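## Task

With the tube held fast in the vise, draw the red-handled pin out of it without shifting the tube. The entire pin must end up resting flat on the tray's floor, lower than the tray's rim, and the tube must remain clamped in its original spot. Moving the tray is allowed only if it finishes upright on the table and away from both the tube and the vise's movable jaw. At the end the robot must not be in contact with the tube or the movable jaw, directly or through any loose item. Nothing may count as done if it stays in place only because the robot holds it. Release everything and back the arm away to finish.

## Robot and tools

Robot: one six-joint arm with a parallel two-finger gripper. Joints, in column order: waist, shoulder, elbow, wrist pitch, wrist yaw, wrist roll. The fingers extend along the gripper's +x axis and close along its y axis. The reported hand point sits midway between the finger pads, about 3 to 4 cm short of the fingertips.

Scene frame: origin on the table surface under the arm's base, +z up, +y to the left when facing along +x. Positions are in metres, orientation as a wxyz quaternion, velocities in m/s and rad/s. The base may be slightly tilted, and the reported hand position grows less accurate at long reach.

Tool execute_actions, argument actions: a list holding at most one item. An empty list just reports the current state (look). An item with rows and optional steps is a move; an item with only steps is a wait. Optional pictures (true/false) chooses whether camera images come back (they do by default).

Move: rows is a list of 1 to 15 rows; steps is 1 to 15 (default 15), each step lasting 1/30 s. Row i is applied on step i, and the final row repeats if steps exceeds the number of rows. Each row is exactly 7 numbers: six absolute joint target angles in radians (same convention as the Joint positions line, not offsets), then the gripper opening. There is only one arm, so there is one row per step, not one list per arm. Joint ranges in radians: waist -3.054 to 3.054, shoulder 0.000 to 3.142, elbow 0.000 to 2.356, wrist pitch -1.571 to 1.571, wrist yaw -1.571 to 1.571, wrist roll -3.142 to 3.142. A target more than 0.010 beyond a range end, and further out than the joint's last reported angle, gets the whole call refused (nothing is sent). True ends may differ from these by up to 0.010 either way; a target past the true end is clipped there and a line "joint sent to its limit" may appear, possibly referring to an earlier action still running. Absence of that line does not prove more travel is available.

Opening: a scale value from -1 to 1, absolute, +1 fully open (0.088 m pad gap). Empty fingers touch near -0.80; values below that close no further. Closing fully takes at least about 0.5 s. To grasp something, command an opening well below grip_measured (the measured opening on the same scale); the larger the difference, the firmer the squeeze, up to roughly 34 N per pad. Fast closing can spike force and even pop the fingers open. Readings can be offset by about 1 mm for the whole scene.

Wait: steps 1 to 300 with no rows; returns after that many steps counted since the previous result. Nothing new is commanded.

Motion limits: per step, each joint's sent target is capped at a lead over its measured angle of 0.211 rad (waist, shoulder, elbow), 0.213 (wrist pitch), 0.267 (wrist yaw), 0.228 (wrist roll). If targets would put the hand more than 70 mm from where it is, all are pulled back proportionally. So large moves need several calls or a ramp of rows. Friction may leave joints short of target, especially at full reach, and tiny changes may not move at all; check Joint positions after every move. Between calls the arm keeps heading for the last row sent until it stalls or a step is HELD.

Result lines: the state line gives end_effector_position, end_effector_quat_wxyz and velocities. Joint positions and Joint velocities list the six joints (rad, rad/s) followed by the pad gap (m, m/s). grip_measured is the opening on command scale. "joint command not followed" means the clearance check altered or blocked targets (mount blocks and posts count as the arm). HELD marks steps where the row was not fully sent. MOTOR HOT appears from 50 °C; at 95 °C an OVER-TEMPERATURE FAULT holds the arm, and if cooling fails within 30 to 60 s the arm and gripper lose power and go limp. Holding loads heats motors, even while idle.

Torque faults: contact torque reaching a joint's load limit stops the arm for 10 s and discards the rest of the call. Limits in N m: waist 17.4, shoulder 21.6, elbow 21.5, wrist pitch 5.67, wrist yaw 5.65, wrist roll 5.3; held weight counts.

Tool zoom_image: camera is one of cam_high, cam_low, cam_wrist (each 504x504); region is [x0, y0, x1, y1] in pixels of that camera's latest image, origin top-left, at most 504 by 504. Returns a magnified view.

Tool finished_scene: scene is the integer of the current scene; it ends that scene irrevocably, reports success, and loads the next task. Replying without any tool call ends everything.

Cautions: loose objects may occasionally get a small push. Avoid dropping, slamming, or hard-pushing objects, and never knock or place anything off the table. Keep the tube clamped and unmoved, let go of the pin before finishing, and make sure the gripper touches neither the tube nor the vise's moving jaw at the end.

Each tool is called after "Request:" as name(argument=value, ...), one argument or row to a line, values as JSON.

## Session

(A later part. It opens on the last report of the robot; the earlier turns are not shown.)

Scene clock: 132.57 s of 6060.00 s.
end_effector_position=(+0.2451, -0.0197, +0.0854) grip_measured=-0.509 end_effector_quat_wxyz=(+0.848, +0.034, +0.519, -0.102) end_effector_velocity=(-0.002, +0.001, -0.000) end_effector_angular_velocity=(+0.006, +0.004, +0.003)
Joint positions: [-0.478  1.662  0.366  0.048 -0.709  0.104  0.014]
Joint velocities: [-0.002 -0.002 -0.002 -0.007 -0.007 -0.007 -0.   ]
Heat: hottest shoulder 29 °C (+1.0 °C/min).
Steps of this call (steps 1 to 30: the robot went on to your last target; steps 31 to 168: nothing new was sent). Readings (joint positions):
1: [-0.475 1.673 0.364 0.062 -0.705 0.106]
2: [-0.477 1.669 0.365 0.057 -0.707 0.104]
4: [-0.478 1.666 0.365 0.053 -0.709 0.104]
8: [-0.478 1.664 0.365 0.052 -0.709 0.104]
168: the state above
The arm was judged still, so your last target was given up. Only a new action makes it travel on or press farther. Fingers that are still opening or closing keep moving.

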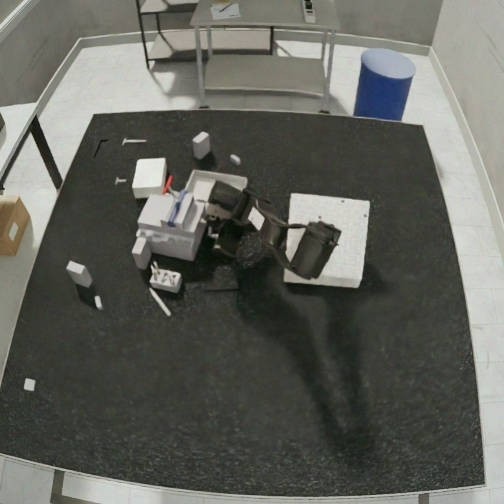

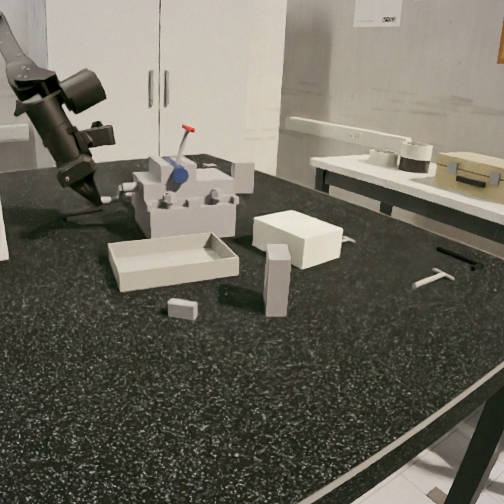

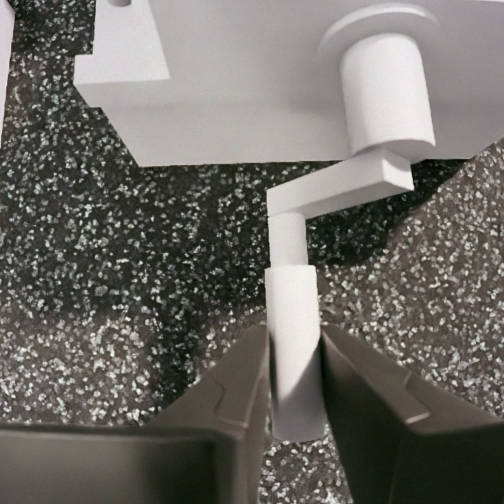

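Request:
execute_actions(
  actions=[
    {"rows":[[-0.497,1.7,0.34,0.15,-0.755,0.13,-0.7]],"steps":7},
  ],
  pictures=false,
)

Request:
execute_actions(
  actions=[
    {"rows":[[-0.497,1.7,0.34,0.15,-0.755,0.13,0]],"steps":9},
  ],
  pictures=false,
)

Request:
execute_actions(
  actions=[
    {"rows":[[-0.55,1.65,0.39,0,-0.78,0.06,0],[-0.55,1.65,0.39,0,-0.78,0.06,0],[-0.55,1.65,0.39,0,-0.78,0.06,0],[-0.61,1.59,0.44,-0.15,-0.79,-0.02,0],[-0.61,1.59,0.44,-0.15,-0.79,-0.02,0],[-0.61,1.59,0.44,-0.15,-0.79,-0.02,0],[-0.66,1.54,0.49,-0.3,-0.8,-0.09,0]],"steps":11},
  ],
  pictures=false,
)

Request:
execute_actions(
  actions=[
    {"rows":[[-0.82,1.45,0.45,-0.2,-0.8,-0.1,0]],"steps":8},
  ],
  pictures=false,
)

Request:
execute_actions(
  actions=[
    {"rows":[[-0.76,1.5,0.33,0.6,-0.7,0.4,0]],"steps":15},
  ],
  pictures=false,
)

Request:
execute_actions(
  actions=[
    {"rows":[[-0.72,1.68,0.32,0.97,-0.67,0.5,0]],"steps":11},
  ],
  pictures=false,
)

Request:
execute_actions(
  actions=[
    {"rows":[[-0.68,2.0,0.32,1.235,-0.65,0.543,0]],"steps":15},
  ],
  pictures=false,
)

Request:
execute_actions(
  actions=[
    {"rows":[[-0.64,2.06,0.375,1.25,-0.61,0.56,0],[-0.64,2.06,0.375,1.25,-0.61,0.56,0],[-0.64,2.06,0.375,1.25,-0.61,0.56,0],[-0.6,2.11,0.43,1.26,-0.575,0.58,0],[-0.6,2.11,0.43,1.26,-0.575,0.58,0],[-0.6,2.11,0.43,1.26,-0.575,0.58,0],[-0.562,2.154,0.492,1.267,-0.537,0.6,0]]},
  ],
  pictures=false,
)

Request:
execute_actions(
  actions=[
    {"rows":[[-0.562,2.154,0.492,1.267,-0.537,0.6,-0.35]],"steps":10},
  ],
)

Request:
zoom_image(
  camera="cam_low",
  region=[120, 90, 260, 210],
)

Scene clock: 147.80 s of 6060.00 s.
end_effector_position=(+0.2439, -0.0215, +0.0842) grip_measured=-0.509 end_effector_quat_wxyz=(+0.855, +0.048, +0.508, -0.093) end_effector_velocity=(-0.004, -0.004, -0.003) end_effector_angular_velocity=(+0.038, -0.058, +0.005)
Joint positions: [-0.499  1.685  0.341  0.111 -0.744  0.116  0.014]
Joint velocities: [-0.037  0.037 -0.061  0.139 -0.051  0.022 -0.001]
Heat: hottest shoulder 32 °C (+4.0 °C/min).
Steps of this call (steps 1 to 450: nothing new was sent; steps 451 to 457: all 7 steps of this action). Readings (joint positions):
451: [-0.480 1.667 0.365 0.050 -0.711 0.104]
452: [-0.485 1.672 0.360 0.065 -0.720 0.107]
454: [-0.494 1.680 0.350 0.090 -0.735 0.112]
457: the state above

Scene clock: 148.10 s of 6060.00 s.
end_effector_position=(+0.2471, -0.0214, +0.0848) grip_measured=-0.068 end_effector_quat_wxyz=(+0.859, +0.046, +0.502, -0.088) end_effector_velocity=(-0.002, +0.002, -0.001) end_effector_angular_velocity=(+0.006, +0.007, +0.007)
Joint positions: [-0.498  1.693  0.338  0.145 -0.751  0.124  0.036]
Joint velocities: [ 0.002 -0.002 -0.002 -0.007 -0.007 -0.007  0.026]
Heat: hottest shoulder 32 °C (+4.1 °C/min).
Steps of this call (steps 1 to 9: all 9 steps of this action). Readings (joint positions):
1: [-0.500 1.686 0.339 0.118 -0.746 0.118]
2: [-0.500 1.689 0.339 0.131 -0.749 0.122]
4: [-0.499 1.690 0.338 0.143 -0.750 0.123]
8: [-0.498 1.693 0.338 0.144 -0.751 0.124]
9: the state above

Scene clock: 148.47 s of 6060.00 s.
end_effector_position=(+0.2468, -0.0193, +0.1292) grip_measured=-0.004 end_effector_quat_wxyz=(+0.860, +0.047, +0.500, -0.090) end_effector_velocity=(-0.010, +0.020, +0.074) end_effector_angular_velocity=(+0.017, +0.017, -0.010)
Joint positions: [-0.635  1.568  0.46  -0.222 -0.789 -0.051  0.039]
Joint velocities: [-0.193 -0.222  0.212 -0.652 -0.051 -0.271  0.001]
Heat: hottest shoulder 32 °C (+4.0 °C/min).
Steps of this call (steps 1 to 11: all 11 steps of this action). Readings (joint positions):
1: [-0.503 1.690 0.344 0.120 -0.755 0.118]
2: [-0.512 1.685 0.351 0.091 -0.760 0.108]
4: [-0.534 1.668 0.369 0.024 -0.767 0.075]
8: [-0.602 1.604 0.426 -0.139 -0.782 -0.011]
11: the state above

Scene clock: 148.73 s of 6060.00 s.
end_effector_position=(+0.2491, -0.0372, +0.1767) grip_measured=-0.001 end_effector_quat_wxyz=(+0.901, +0.021, +0.419, -0.114) end_effector_velocity=(-0.008, -0.015, +0.039) end_effector_angular_velocity=(-0.081, -0.125, -0.020)
Joint positions: [-0.798  1.468  0.459 -0.207 -0.797 -0.089  0.039]
Joint velocities: [-0.149 -0.085 -0.002 -0.022 -0.007 -0.066 -0.   ]
Heat: hottest shoulder 32 °C (+4.0 °C/min).
Steps of this call (steps 1 to 8: all 8 steps of this action). Readings (joint positions):
1: [-0.656 1.551 0.462 -0.230 -0.796 -0.061]
2: [-0.693 1.532 0.460 -0.227 -0.797 -0.069]
4: [-0.754 1.497 0.459 -0.209 -0.797 -0.079]
8: the state above

Scene clock: 149.23 s of 6060.00 s.
end_effector_position=(+0.2959, -0.0479, +0.2207) grip_measured=+0.000 end_effector_quat_wxyz=(+0.962, +0.025, +0.236, -0.133) end_effector_velocity=(+0.095, +0.046, +0.152) end_effector_angular_velocity=(-0.516, -0.596, +0.500)
Joint positions: [-0.762  1.495  0.344  0.483 -0.708  0.376  0.039]
Joint velocities: [ 0.002 -0.002 -0.002  1.018  0.007  0.139 -0.   ]
Heat: hottest shoulder 32 °C (+4.1 °C/min).
Steps of this call (steps 1 to 15: all 15 steps of this action). Readings (joint positions):
1: [-0.796 1.468 0.442 -0.161 -0.786 -0.052]
2: [-0.788 1.469 0.423 -0.110 -0.767 -0.002]
4: [-0.775 1.481 0.384 -0.023 -0.741 0.099]
8: [-0.765 1.494 0.348 0.163 -0.718 0.280]
15: the state above

Scene clock: 149.60 s of 6060.00 s.
end_effector_position=(+0.3225, -0.0473, +0.2344) grip_measured=+0.000 end_effector_quat_wxyz=(+0.983, -0.006, +0.162, -0.091) end_effector_velocity=(+0.025, +0.019, +0.039) end_effector_angular_velocity=(-0.143, -0.186, +0.170)
Joint positions: [-0.723  1.661  0.324  0.914 -0.678  0.488  0.039]
Joint velocities: [ 0.012  0.081 -0.002  0.403  0.007  0.051 -0.   ]
Heat: hottest shoulder 32 °C (+4.0 °C/min).
Steps of this call (steps 1 to 11: all 11 steps of this action). Readings (joint positions):
1: [-0.758 1.517 0.343 0.538 -0.704 0.400]
2: [-0.749 1.548 0.342 0.590 -0.696 0.422]
4: [-0.736 1.609 0.335 0.670 -0.686 0.453]
8: [-0.725 1.658 0.324 0.848 -0.680 0.480]
11: the state above

Scene clock: 150.10 s of 6060.00 s.
end_effector_position=(+0.3287, -0.0756, +0.1928) grip_measured=+0.000 end_effector_quat_wxyz=(+0.980, +0.017, +0.174, -0.093) end_effector_velocity=(-0.003, -0.007, -0.012) end_effector_angular_velocity=(+0.022, +0.017, -0.008)
Joint positions: [-0.681  1.985  0.324  1.223 -0.657  0.536  0.039]
Joint velocities: [ 0.002  0.071 -0.002  0.051 -0.007  0.007 -0.   ]
Heat: hottest shoulder 32 °C (+4.1 °C/min).
Steps of this call (steps 1 to 15: all 15 steps of this action). Readings (joint positions):
1: [-0.719 1.689 0.324 0.963 -0.675 0.498]
2: [-0.710 1.730 0.325 1.018 -0.670 0.506]
4: [-0.696 1.825 0.327 1.097 -0.664 0.519]
8: [-0.685 1.947 0.324 1.180 -0.659 0.531]
15: the state above

Scene clock: 150.60 s of 6060.00 s.
end_effector_position=(+0.3728, -0.0845, +0.1754) grip_measured=+0.000 end_effector_quat_wxyz=(+0.980, +0.015, +0.172, -0.093) end_effector_velocity=(+0.016, -0.009, -0.006) end_effector_angular_velocity=(+0.003, -0.006, -0.026)
Joint positions: [-0.567  2.139  0.474  1.262 -0.549  0.591  0.039]
Joint velocities: [ 0.032  0.061  0.066 -0.007  0.051  0.022  0.   ]
Heat: hottest shoulder 32 °C (+4.0 °C/min).
Steps of this call (steps 1 to 15: all 15 steps of this action). Readings (joint positions):
1: [-0.677 1.995 0.328 1.231 -0.648 0.540]
2: [-0.669 2.007 0.335 1.235 -0.640 0.543]
4: [-0.651 2.036 0.354 1.239 -0.624 0.552]
8: [-0.603 2.099 0.420 1.252 -0.580 0.575]
15: the state above

Scene clock: 150.93 s of 6060.00 s.
end_effector_position=(+0.3750, -0.0851, +0.1750) grip_measured=-0.325 end_effector_quat_wxyz=(+0.981, +0.016, +0.171, -0.094) end_effector_velocity=(+0.001, +0.002, -0.000) end_effector_angular_velocity=(-0.007, +0.002, +0.015)
Joint positions: [-0.563  2.145  0.481  1.263 -0.544  0.594  0.023]
Joint velocities: [ 0.002  0.002  0.002  0.007 -0.007 -0.007 -0.01 ]
Heat: hottest shoulder 32 °C (+4.0 °C/min).
Steps of this call (steps 1 to 10: all 10 steps of this action). Readings (joint positions):
1: [-0.566 2.141 0.476 1.262 -0.548 0.592]
2: [-0.565 2.142 0.477 1.262 -0.546 0.593]
4: [-0.564 2.143 0.479 1.262 -0.545 0.593]
8: [-0.563 2.145 0.481 1.263 -0.544 0.594]
10: the state above

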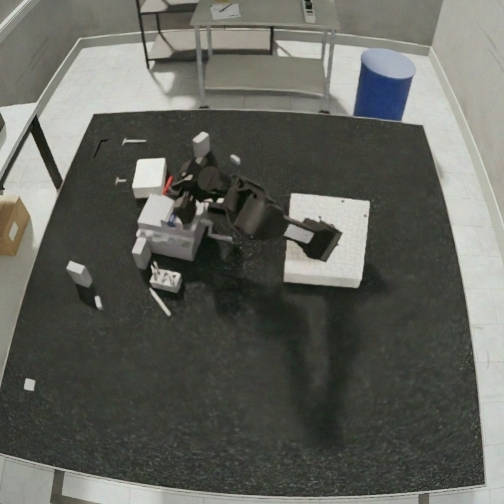

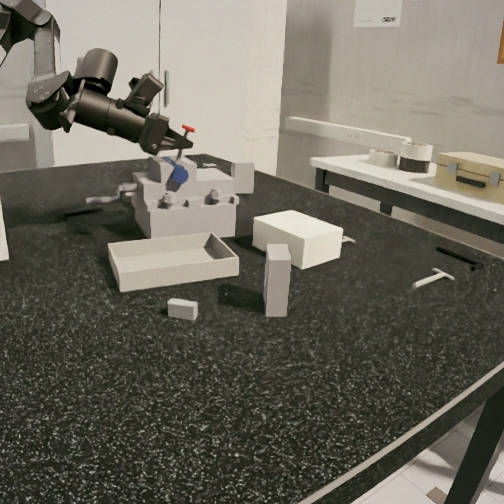

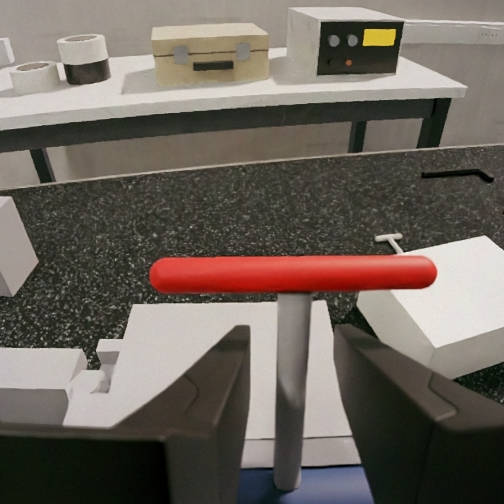

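Region (120, 90, 260, 210) of cam_low's 504x504 image, scaled by 3.600, with more detail than that image has; it fills the top 432 rows of this view, and the rest is white.

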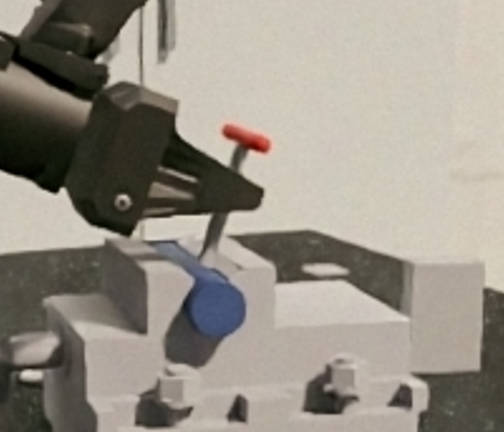

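Request:
execute_actions(
  actions=[
    {"rows":[[-0.563,2.147,0.484,1.264,-0.543,0.61,-0.5],[-0.563,2.147,0.484,1.264,-0.543,0.61,-0.55],[-0.563,2.147,0.484,1.264,-0.543,0.61,-0.6],[-0.563,2.147,0.484,1.264,-0.543,0.61,-0.65],[-0.563,2.147,0.484,1.264,-0.543,0.61,-0.75],[-0.563,2.147,0.484,1.264,-0.543,0.61,-1]],"steps":13},
  ],
  pictures=false,
)

Request:
execute_actions(
  actions=[
    {"rows":[[-0.605,2.105,0.525,1.3,-0.495,0.605,-1]],"steps":10},
  ],
  pictures=false,
)

Request:
execute_actions(
  actions=[
    {"rows":[[-0.645,2.06,0.57,1.26,-0.48,0.6,-1]],"steps":12},
  ],
  pictures=false,
)

Request:
execute_actions(
  actions=[
    {"rows":[[-0.675,2.02,0.61,1.2,-0.49,0.585,-1]],"steps":15},
  ],
)

Scene clock: 157.90 s of 6060.00 s.
end_effector_position=(+0.3754, -0.0849, +0.1747) grip_measured=-0.638 end_effector_quat_wxyz=(+0.981, +0.020, +0.171, -0.094) end_effector_velocity=(-0.001, -0.004, +0.004) end_effector_angular_velocity=(-0.014, -0.013, -0.021)
Joint positions: [-0.561  2.146  0.483  1.264 -0.543  0.604  0.008]
Joint velocities: [-0.007 -0.007 -0.002 -0.007  0.022 -0.007 -0.   ]
Heat: hottest shoulder 31 °C (+3.0 °C/min).
Steps of this call (steps 1 to 15: the robot went on to your last target; steps 16 to 196: nothing new was sent; steps 197 to 209: all 13 steps of this action). Readings (joint positions):
197: [-0.562 2.146 0.483 1.263 -0.543 0.596]
198: [-0.562 2.146 0.483 1.263 -0.543 0.598]
200: [-0.562 2.146 0.483 1.263 -0.543 0.601]
204: [-0.561 2.146 0.483 1.263 -0.543 0.603]
209: the state above

Scene clock: 158.23 s of 6060.00 s.
end_effector_position=(+0.3776, -0.0834, +0.1785) grip_measured=-0.638 end_effector_quat_wxyz=(+0.982, +0.016, +0.166, -0.090) end_effector_velocity=(+0.001, -0.001, +0.003) end_effector_angular_velocity=(-0.024, -0.003, +0.001)
Joint positions: [-0.563  2.142  0.487  1.27  -0.544  0.604  0.008]
Joint velocities: [-0.002 -0.007  0.002 -0.007  0.007 -0.022  0.   ]
Heat: hottest shoulder 31 °C (+3.0 °C/min).
Steps of this call (steps 1 to 10: all 10 steps of this action). Readings (joint positions):
1: [-0.562 2.144 0.485 1.264 -0.544 0.604]
2: [-0.562 2.143 0.486 1.264 -0.544 0.604]
4: [-0.562 2.142 0.486 1.266 -0.544 0.604]
8: [-0.563 2.142 0.487 1.269 -0.544 0.604]
10: the state above

Scene clock: 158.63 s of 6060.00 s.
end_effector_position=(+0.3808, -0.0829, +0.1820) grip_measured=-0.638 end_effector_quat_wxyz=(+0.981, +0.020, +0.170, -0.091) end_effector_velocity=(-0.000, +0.003, -0.000) end_effector_angular_velocity=(+0.005, +0.015, +0.013)
Joint positions: [-0.567  2.12   0.504  1.219 -0.552  0.604  0.008]
Joint velocities: [-0.002 -0.012  0.002 -0.022 -0.022 -0.007 -0.   ]
Heat: hottest shoulder 31 °C (+3.0 °C/min).
Steps of this call (steps 1 to 12: all 12 steps of this action). Readings (joint positions):
1: [-0.563 2.137 0.492 1.263 -0.546 0.604]
2: [-0.565 2.132 0.496 1.248 -0.549 0.604]
4: [-0.566 2.126 0.500 1.235 -0.551 0.604]
8: [-0.567 2.121 0.503 1.223 -0.552 0.604]
12: the state above

Scene clock: 159.13 s of 6060.00 s.
end_effector_position=(+0.3831, -0.0831, +0.1831) grip_measured=-0.636 end_effector_quat_wxyz=(+0.978, +0.023, +0.184, -0.091) end_effector_velocity=(+0.000, -0.001, +0.002) end_effector_angular_velocity=(-0.014, +0.007, +0.004)
Joint positions: [-0.573  2.099  0.526  1.147 -0.575  0.589  0.008]
Joint velocities: [-0.007 -0.007  0.007 -0.022 -0.007 -0.022 -0.   ]
Heat: hottest waist 31 °C (+3.0 °C/min).
Steps of this call (steps 1 to 15: all 15 steps of this action). Readings (joint positions):
1: [-0.568 2.116 0.508 1.208 -0.556 0.602]
2: [-0.569 2.112 0.512 1.193 -0.561 0.599]
4: [-0.571 2.107 0.517 1.177 -0.567 0.595]
8: [-0.573 2.102 0.523 1.158 -0.572 0.591]
15: the state above

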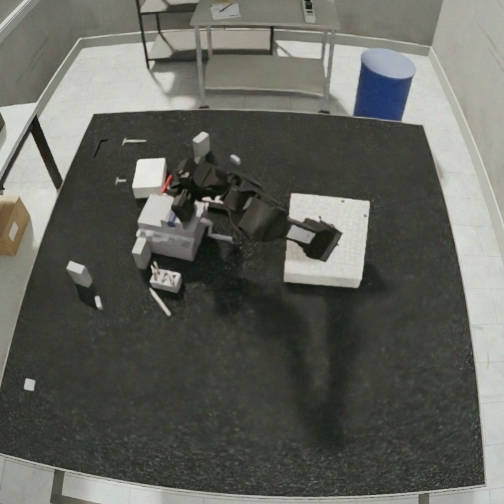

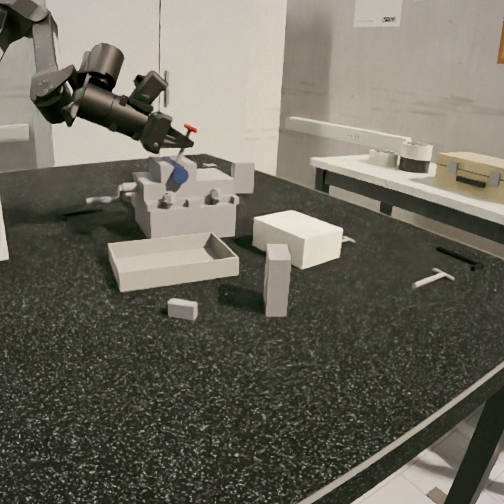

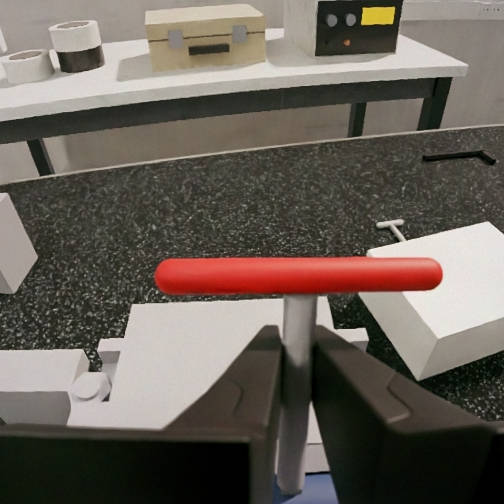

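Request:
execute_actions(
  actions=[
    {"rows":[[-0.665,2.035,0.55,1.31,-0.44,0.6,-1]],"steps":15},
  ],
  pictures=false,
)

Request:
execute_actions(
  actions=[
    {"steps":15},
  ],
)

Scene clock: 162.97 s of 6060.00 s.
end_effector_position=(+0.3918, -0.0902, +0.2692) grip_measured=-0.639 end_effector_quat_wxyz=(+0.993, -0.041, +0.037, -0.108) end_effector_velocity=(-0.003, +0.000, +0.005) end_effector_angular_velocity=(-0.006, -0.027, -0.009)
Joint positions: [-0.663  2.039  0.558  1.302 -0.45   0.594  0.008]
Joint velocities: [-0.002 -0.007 -0.012  0.022  0.022  0.007 -0.   ]
Heat: hottest waist 34 °C (+6.0 °C/min).
Steps of this call (steps 1 to 15: the robot went on to your last target; steps 16 to 100: nothing new was sent; steps 101 to 115: all 15 steps of this action). Readings (joint positions):
101: [-0.650 2.047 0.579 1.213 -0.496 0.591]
102: [-0.657 2.042 0.579 1.239 -0.483 0.591]
104: [-0.663 2.039 0.576 1.265 -0.469 0.591]
108: [-0.663 2.039 0.562 1.289 -0.457 0.592]
115: the state above

Scene clock: 163.47 s of 6060.00 s.
end_effector_position=(+0.3917, -0.0901, +0.2695) grip_measured=-0.639 end_effector_quat_wxyz=(+0.993, -0.041, +0.036, -0.108) end_effector_velocity=(-0.002, -0.002, -0.006) end_effector_angular_velocity=(+0.011, +0.029, -0.000)
Joint positions: [-0.663  2.039  0.557  1.304 -0.448  0.594  0.008]
Joint velocities: [-0.002  0.002 -0.002 -0.022 -0.022 -0.007  0.   ]
Heat: hottest waist 34 °C (+6.1 °C/min).
Steps of this call (steps 1 to 15: the robot went on to your last target). Readings (joint positions):
1: [-0.663 2.039 0.558 1.302 -0.450 0.594]
2: [-0.663 2.039 0.558 1.303 -0.449 0.594]
4: [-0.663 2.039 0.558 1.304 -0.449 0.594]
8: [-0.663 2.039 0.557 1.304 -0.449 0.594]
15: the state above
The arm was judged still, so your last target was given up. Only a new action makes it travel on or press farther. Fingers that are still opening or closing keep moving.

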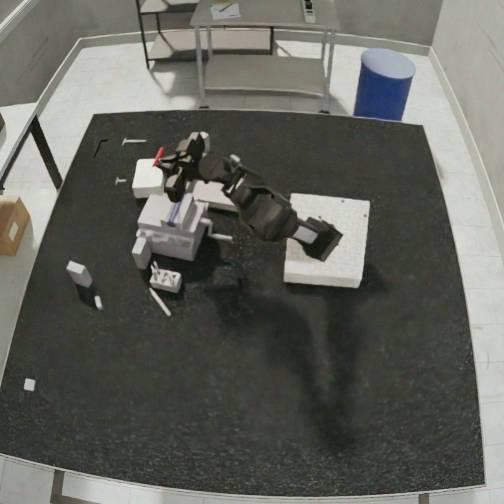

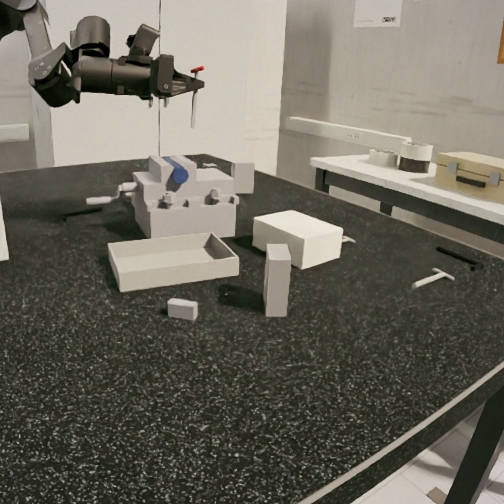

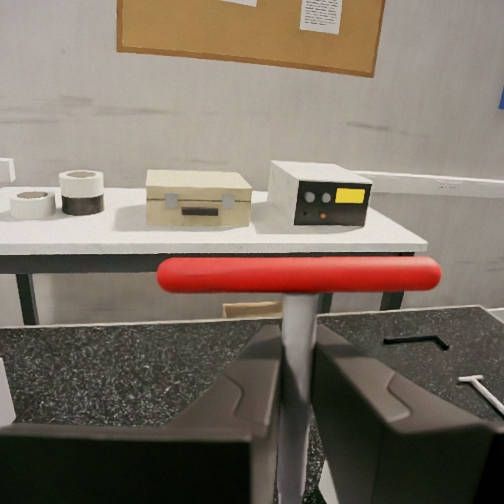

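Out. Tray is in the same place.

Request:
execute_actions(
  actions=[
    {"rows":[[-0.9,2.05,1.3,0.4,-0.55,0.1,-1]],"steps":15},
  ],
  pictures=false,
)

Request:
execute_actions(
  actions=[
    {"rows":[[-0.9,2.55,1.94,-1.146,-0.576,-0.685,-1]],"steps":15},
  ],
  pictures=false,
)

Request:
execute_actions(
  actions=[
    {"steps":25},
  ],
  pictures=false,
)

Request:
execute_actions(
  actions=[
    {"rows":[[-0.86,2.74,1.9,-1.146,-0.576,-0.685,-1]],"steps":9},
  ],
  pictures=false,
)

Request:
execute_actions(
  actions=[
    {"rows":[[-0.78,2.835,1.81,-1.07,-0.59,-0.655,-1]],"steps":13},
  ],
  pictures=false,
)

Request:
execute_actions(
  actions=[
    {"rows":[[-0.755,2.845,1.78,-1.01,-0.6,-0.635,-1],[-0.755,2.845,1.78,-1.01,-0.6,-0.635,-1],[-0.755,2.845,1.78,-1.01,-0.6,-0.635,-1],[-0.735,2.855,1.755,-0.96,-0.61,-0.615,-1],[-0.735,2.855,1.755,-0.96,-0.61,-0.615,-1],[-0.735,2.855,1.755,-0.96,-0.61,-0.615,-1],[-0.718,2.868,1.725,-0.91,-0.615,-0.595,-1]]},
  ],
)

Scene clock: 171.40 s of 6060.00 s.
end_effector_position=(+0.4299, -0.1551, +0.4210) grip_measured=-0.639 end_effector_quat_wxyz=(+0.958, -0.228, +0.055, -0.167) end_effector_velocity=(+0.143, +0.057, +0.243) end_effector_angular_velocity=(-0.078, +0.192, -0.036)
Joint positions: [-0.889  2.046  1.139  0.642 -0.543  0.131  0.008]
Joint velocities: [ 0.002 -0.002  1.267 -1.443 -0.051 -0.227 -0.   ]
Heat: hottest waist 33 °C (+5.1 °C/min).
Steps of this call (steps 1 to 223: nothing new was sent; steps 224 to 238: all 15 steps of this action). Readings (joint positions):
224: [-0.673 2.039 0.572 1.278 -0.469 0.567]
225: [-0.696 2.041 0.599 1.236 -0.484 0.532]
227: [-0.758 2.045 0.662 1.165 -0.497 0.458]
231: [-0.858 2.046 0.831 0.979 -0.524 0.266]
238: the state above

Scene clock: 171.90 s of 6060.00 s.
end_effector_position=(+0.4672, -0.2896, +0.3400) grip_measured=-0.637 end_effector_quat_wxyz=(+0.864, -0.362, +0.320, -0.140) end_effector_velocity=(+0.044, +0.023, +0.082) end_effector_angular_velocity=(-0.255, +0.693, +0.135)
Joint positions: [-0.892  2.549  1.787 -0.073 -0.568 -0.58   0.008]
Joint velocities: [-0.002  0.198  1.077 -1.443 -0.022 -0.886 -0.   ]
Heat: hottest waist 33 °C (+5.0 °C/min).
Steps of this call (steps 1 to 15: all 15 steps of this action). Readings (joint positions):
1: [-0.890 2.069 1.185 0.604 -0.552 0.085]
2: [-0.890 2.096 1.240 0.567 -0.559 0.034]
4: [-0.890 2.168 1.340 0.473 -0.562 -0.065]
8: [-0.891 2.350 1.512 0.280 -0.567 -0.261]
15: the state above

Scene clock: 172.73 s of 6060.00 s.
end_effector_position=(+0.3647, -0.2210, +0.2590) grip_measured=-0.639 end_effector_quat_wxyz=(+0.793, -0.055, +0.598, -0.107) end_effector_velocity=(-0.034, +0.036, -0.012) end_effector_angular_velocity=(+0.203, +0.112, -0.124)
Joint positions: [-0.892  2.546  1.924 -1.11  -0.573 -0.679  0.008]
Joint velocities: [-0.007 -0.002  0.017 -0.286 -0.022 -0.007  0.   ]
Heat: hottest waist 33 °C (+5.0 °C/min).
Steps of this call (steps 1 to 25: the robot went on to your last target). Readings (joint positions):
1: [-0.892 2.552 1.818 -0.119 -0.568 -0.603]
2: [-0.892 2.552 1.845 -0.164 -0.569 -0.621]
4: [-0.892 2.547 1.888 -0.252 -0.572 -0.645]
8: [-0.892 2.543 1.919 -0.442 -0.573 -0.667]
25: the state above

Scene clock: 173.03 s of 6060.00 s.
end_effector_position=(+0.3387, -0.2402, +0.1744) grip_measured=-0.639 end_effector_quat_wxyz=(+0.745, +0.033, +0.660, -0.089) end_effector_velocity=(-0.084, -0.017, -0.184) end_effector_angular_velocity=(+0.380, +0.338, -0.226)
Joint positions: [-0.857  2.731  1.902 -1.142 -0.575 -0.679  0.008]
Joint velocities: [ 0.076  0.359 -0.129 -0.066  0.007 -0.007  0.   ]
Heat: hottest waist 33 °C (+5.1 °C/min).
Steps of this call (steps 1 to 9: all 9 steps of this action). Readings (joint positions):
1: [-0.892 2.560 1.924 -1.117 -0.574 -0.679]
2: [-0.889 2.573 1.925 -1.118 -0.575 -0.679]
4: [-0.880 2.618 1.925 -1.126 -0.575 -0.679]
8: [-0.860 2.717 1.907 -1.139 -0.575 -0.679]
9: the state above

Scene clock: 173.47 s of 6060.00 s.
end_effector_position=(+0.3225, -0.2342, +0.0999) grip_measured=-0.639 end_effector_quat_wxyz=(+0.703, +0.068, +0.705, -0.069) end_effector_velocity=(+0.007, -0.007, +0.004) end_effector_angular_velocity=(+0.016, -0.091, -0.004)
Joint positions: [-0.773  2.831  1.817 -1.076 -0.583 -0.662  0.008]
Joint velocities: [-0.027  0.002 -0.007  0.051 -0.066  0.007 -0.   ]
Heat: hottest waist 33 °C (+5.0 °C/min).
Steps of this call (steps 1 to 13: all 13 steps of this action). Readings (joint positions):
1: [-0.853 2.747 1.889 -1.132 -0.575 -0.679]
2: [-0.843 2.756 1.876 -1.117 -0.575 -0.678]
4: [-0.818 2.779 1.855 -1.098 -0.579 -0.672]
8: [-0.776 2.821 1.825 -1.084 -0.582 -0.665]
13: the state above

Scene clock: 173.97 s of 6060.00 s.
end_effector_position=(+0.3234, -0.2333, +0.0593) grip_measured=-0.639 end_effector_quat_wxyz=(+0.703, +0.062, +0.705, -0.068) end_effector_velocity=(-0.004, -0.004, -0.008) end_effector_angular_velocity=(-0.008, -0.020, -0.011)
Joint positions: [-0.713  2.861  1.735 -0.922 -0.607 -0.604  0.008]
Joint velocities: [-0.002  0.002 -0.042  0.066 -0.007  0.022 -0.   ]
Heat: hottest waist 33 °C (+5.0 °C/min).
Steps of this call (steps 1 to 15: all 15 steps of this action). Readings (joint positions):
1: [-0.773 2.831 1.814 -1.065 -0.586 -0.658]
2: [-0.772 2.831 1.810 -1.050 -0.589 -0.654]
4: [-0.765 2.832 1.797 -1.026 -0.591 -0.644]
8: [-0.737 2.842 1.764 -0.964 -0.603 -0.621]
15: the state above

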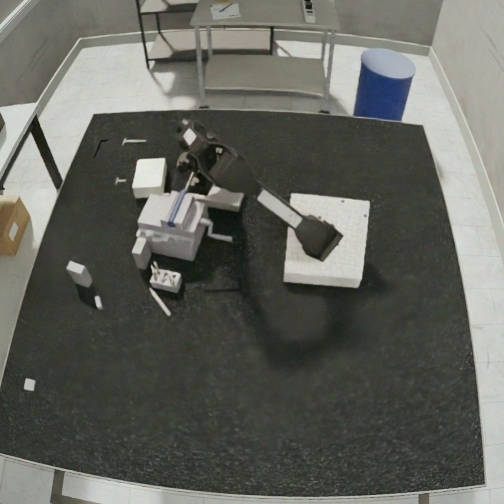

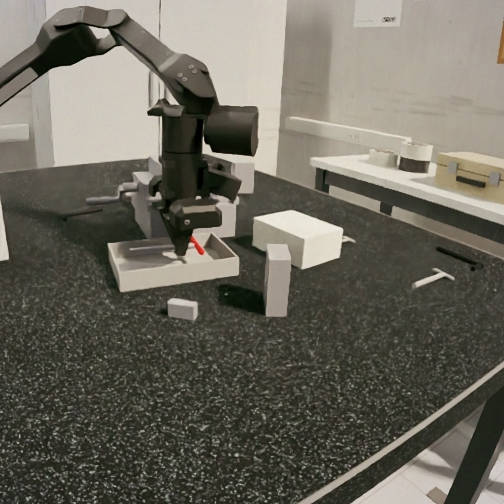

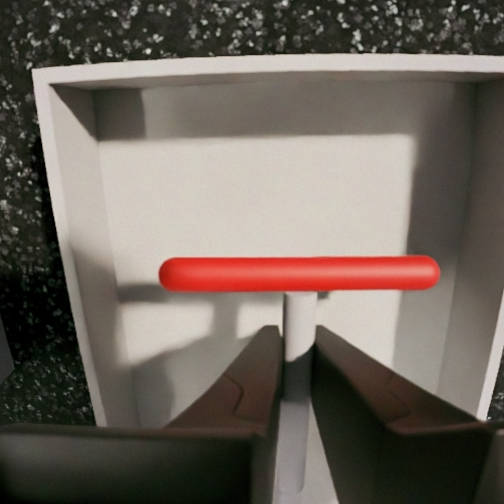

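Request:
execute_actions(
  actions=[
    {"rows":[[-0.7,2.884,1.705,-0.87,-0.622,-0.578,-1]],"steps":12},
  ],
  pictures=false,
)

Request:
execute_actions(
  actions=[
    {"rows":[[-0.7,2.884,1.705,-0.87,-0.622,-0.578,-0.4]],"steps":12},
  ],
  pictures=false,
)

Request:
execute_actions(
  actions=[
    {"rows":[[-0.82,2.85,1.94,-1.146,-0.576,-0.685,-0.4]],"steps":10},
  ],
  pictures=false,
)

Request:
execute_actions(
  actions=[
    {"rows":[[-0.92,2.75,1.94,-1.3,-0.576,-0.75,0]],"steps":15},
  ],
)

Scene clock: 180.00 s of 6060.00 s.
end_effector_position=(+0.3225, -0.2336, +0.0466) grip_measured=-0.639 end_effector_quat_wxyz=(+0.704, +0.063, +0.704, -0.068) end_effector_velocity=(+0.003, -0.002, +0.001) end_effector_angular_velocity=(-0.007, -0.019, +0.033)
Joint positions: [-0.697  2.875  1.712 -0.875 -0.616 -0.585  0.008]
Joint velocities: [-0.002 -0.002 -0.002  0.022 -0.007 -0.022 -0.   ]
Heat: hottest waist 33 °C (+5.0 °C/min).
Steps of this call (steps 1 to 15: the robot went on to your last target; steps 16 to 169: nothing new was sent; steps 170 to 181: all 12 steps of this action). Readings (joint positions):
170: [-0.713 2.863 1.729 -0.906 -0.611 -0.597]
171: [-0.711 2.863 1.726 -0.897 -0.612 -0.594]
173: [-0.706 2.866 1.722 -0.887 -0.614 -0.590]
177: [-0.698 2.873 1.714 -0.879 -0.615 -0.586]
181: the state above

Scene clock: 180.40 s of 6060.00 s.
end_effector_position=(+0.3228, -0.2338, +0.0466) grip_measured=-0.425 end_effector_quat_wxyz=(+0.704, +0.063, +0.704, -0.069) end_effector_velocity=(-0.001, +0.001, +0.002) end_effector_angular_velocity=(+0.009, -0.006, -0.017)
Joint positions: [-0.697  2.875  1.712 -0.873 -0.616 -0.584  0.018]
Joint velocities: [-0.007 -0.002 -0.002 -0.007 -0.007  0.007  0.01 ]
Heat: hottest waist 33 °C (+5.1 °C/min).
Steps of this call (steps 1 to 12: all 12 steps of this action). Readings (joint positions):
1: [-0.697 2.875 1.712 -0.875 -0.616 -0.584]
2: [-0.697 2.875 1.712 -0.874 -0.616 -0.584]
4: [-0.697 2.875 1.712 -0.874 -0.616 -0.584]
8: [-0.697 2.875 1.712 -0.874 -0.616 -0.584]
12: the state above

Scene clock: 180.73 s of 6060.00 s.
end_effector_position=(+0.3298, -0.2521, +0.1230) grip_measured=-0.402 end_effector_quat_wxyz=(+0.722, +0.065, +0.685, -0.078) end_effector_velocity=(-0.010, +0.004, +0.043) end_effector_angular_velocity=(+0.030, +0.035, +0.001)
Joint positions: [-0.822  2.857  1.916 -1.117 -0.586 -0.671  0.019]
Joint velocities: [-0.061 -0.007  0.129 -0.227  0.037 -0.095  0.001]
Heat: hottest waist 33 °C (+5.0 °C/min).
Steps of this call (steps 1 to 10: all 10 steps of this action). Readings (joint positions):
1: [-0.700 2.876 1.736 -0.909 -0.616 -0.594]
2: [-0.712 2.880 1.765 -0.952 -0.612 -0.609]
4: [-0.748 2.880 1.827 -1.026 -0.600 -0.637]
8: [-0.811 2.859 1.903 -1.100 -0.588 -0.664]
10: the state above

Scene clock: 181.23 s of 6060.00 s.
end_effector_position=(+0.3096, -0.2375, +0.1812) grip_measured=-0.008 end_effector_quat_wxyz=(+0.728, +0.090, +0.675, -0.076) end_effector_velocity=(-0.001, +0.008, -0.002) end_effector_angular_velocity=(+0.018, +0.029, +0.015)
Joint positions: [-0.918  2.763  1.932 -1.294 -0.581 -0.743  0.039]
Joint velocities: [ 0.012 -0.002  0.002 -0.037  0.007 -0.022  0.003]
Heat: hottest waist 33 °C (+5.1 °C/min).
Steps of this call (steps 1 to 15: all 15 steps of this action). Readings (joint positions):
1: [-0.826 2.849 1.920 -1.143 -0.585 -0.686]
2: [-0.835 2.841 1.920 -1.192 -0.584 -0.700]
4: [-0.865 2.819 1.921 -1.235 -0.582 -0.718]
8: [-0.913 2.773 1.929 -1.275 -0.582 -0.735]
15: the state above

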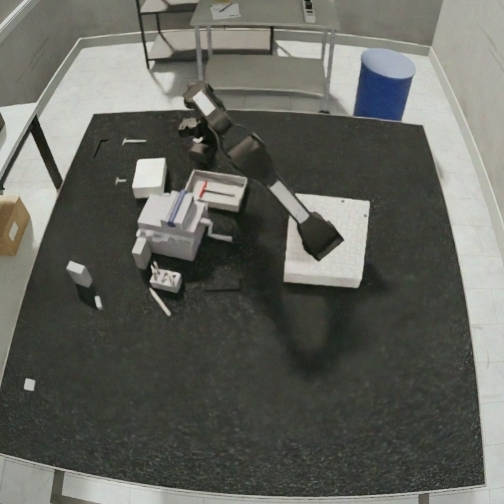

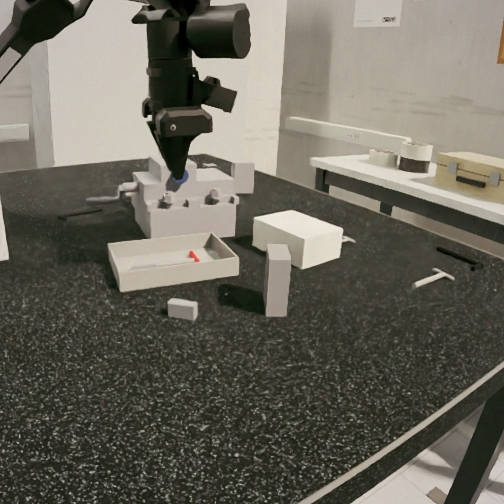

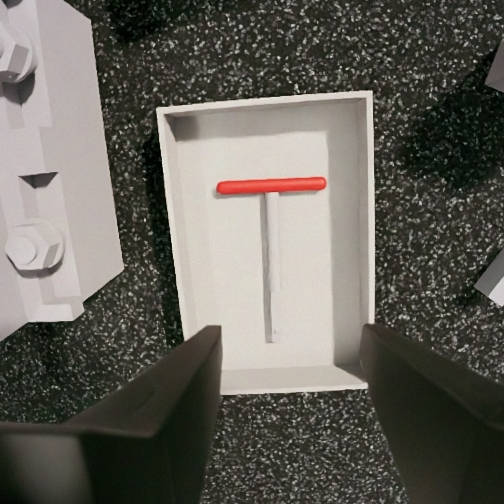

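Request:
finished_scene(
  scene=2,
)

The scene is finished: the task was done.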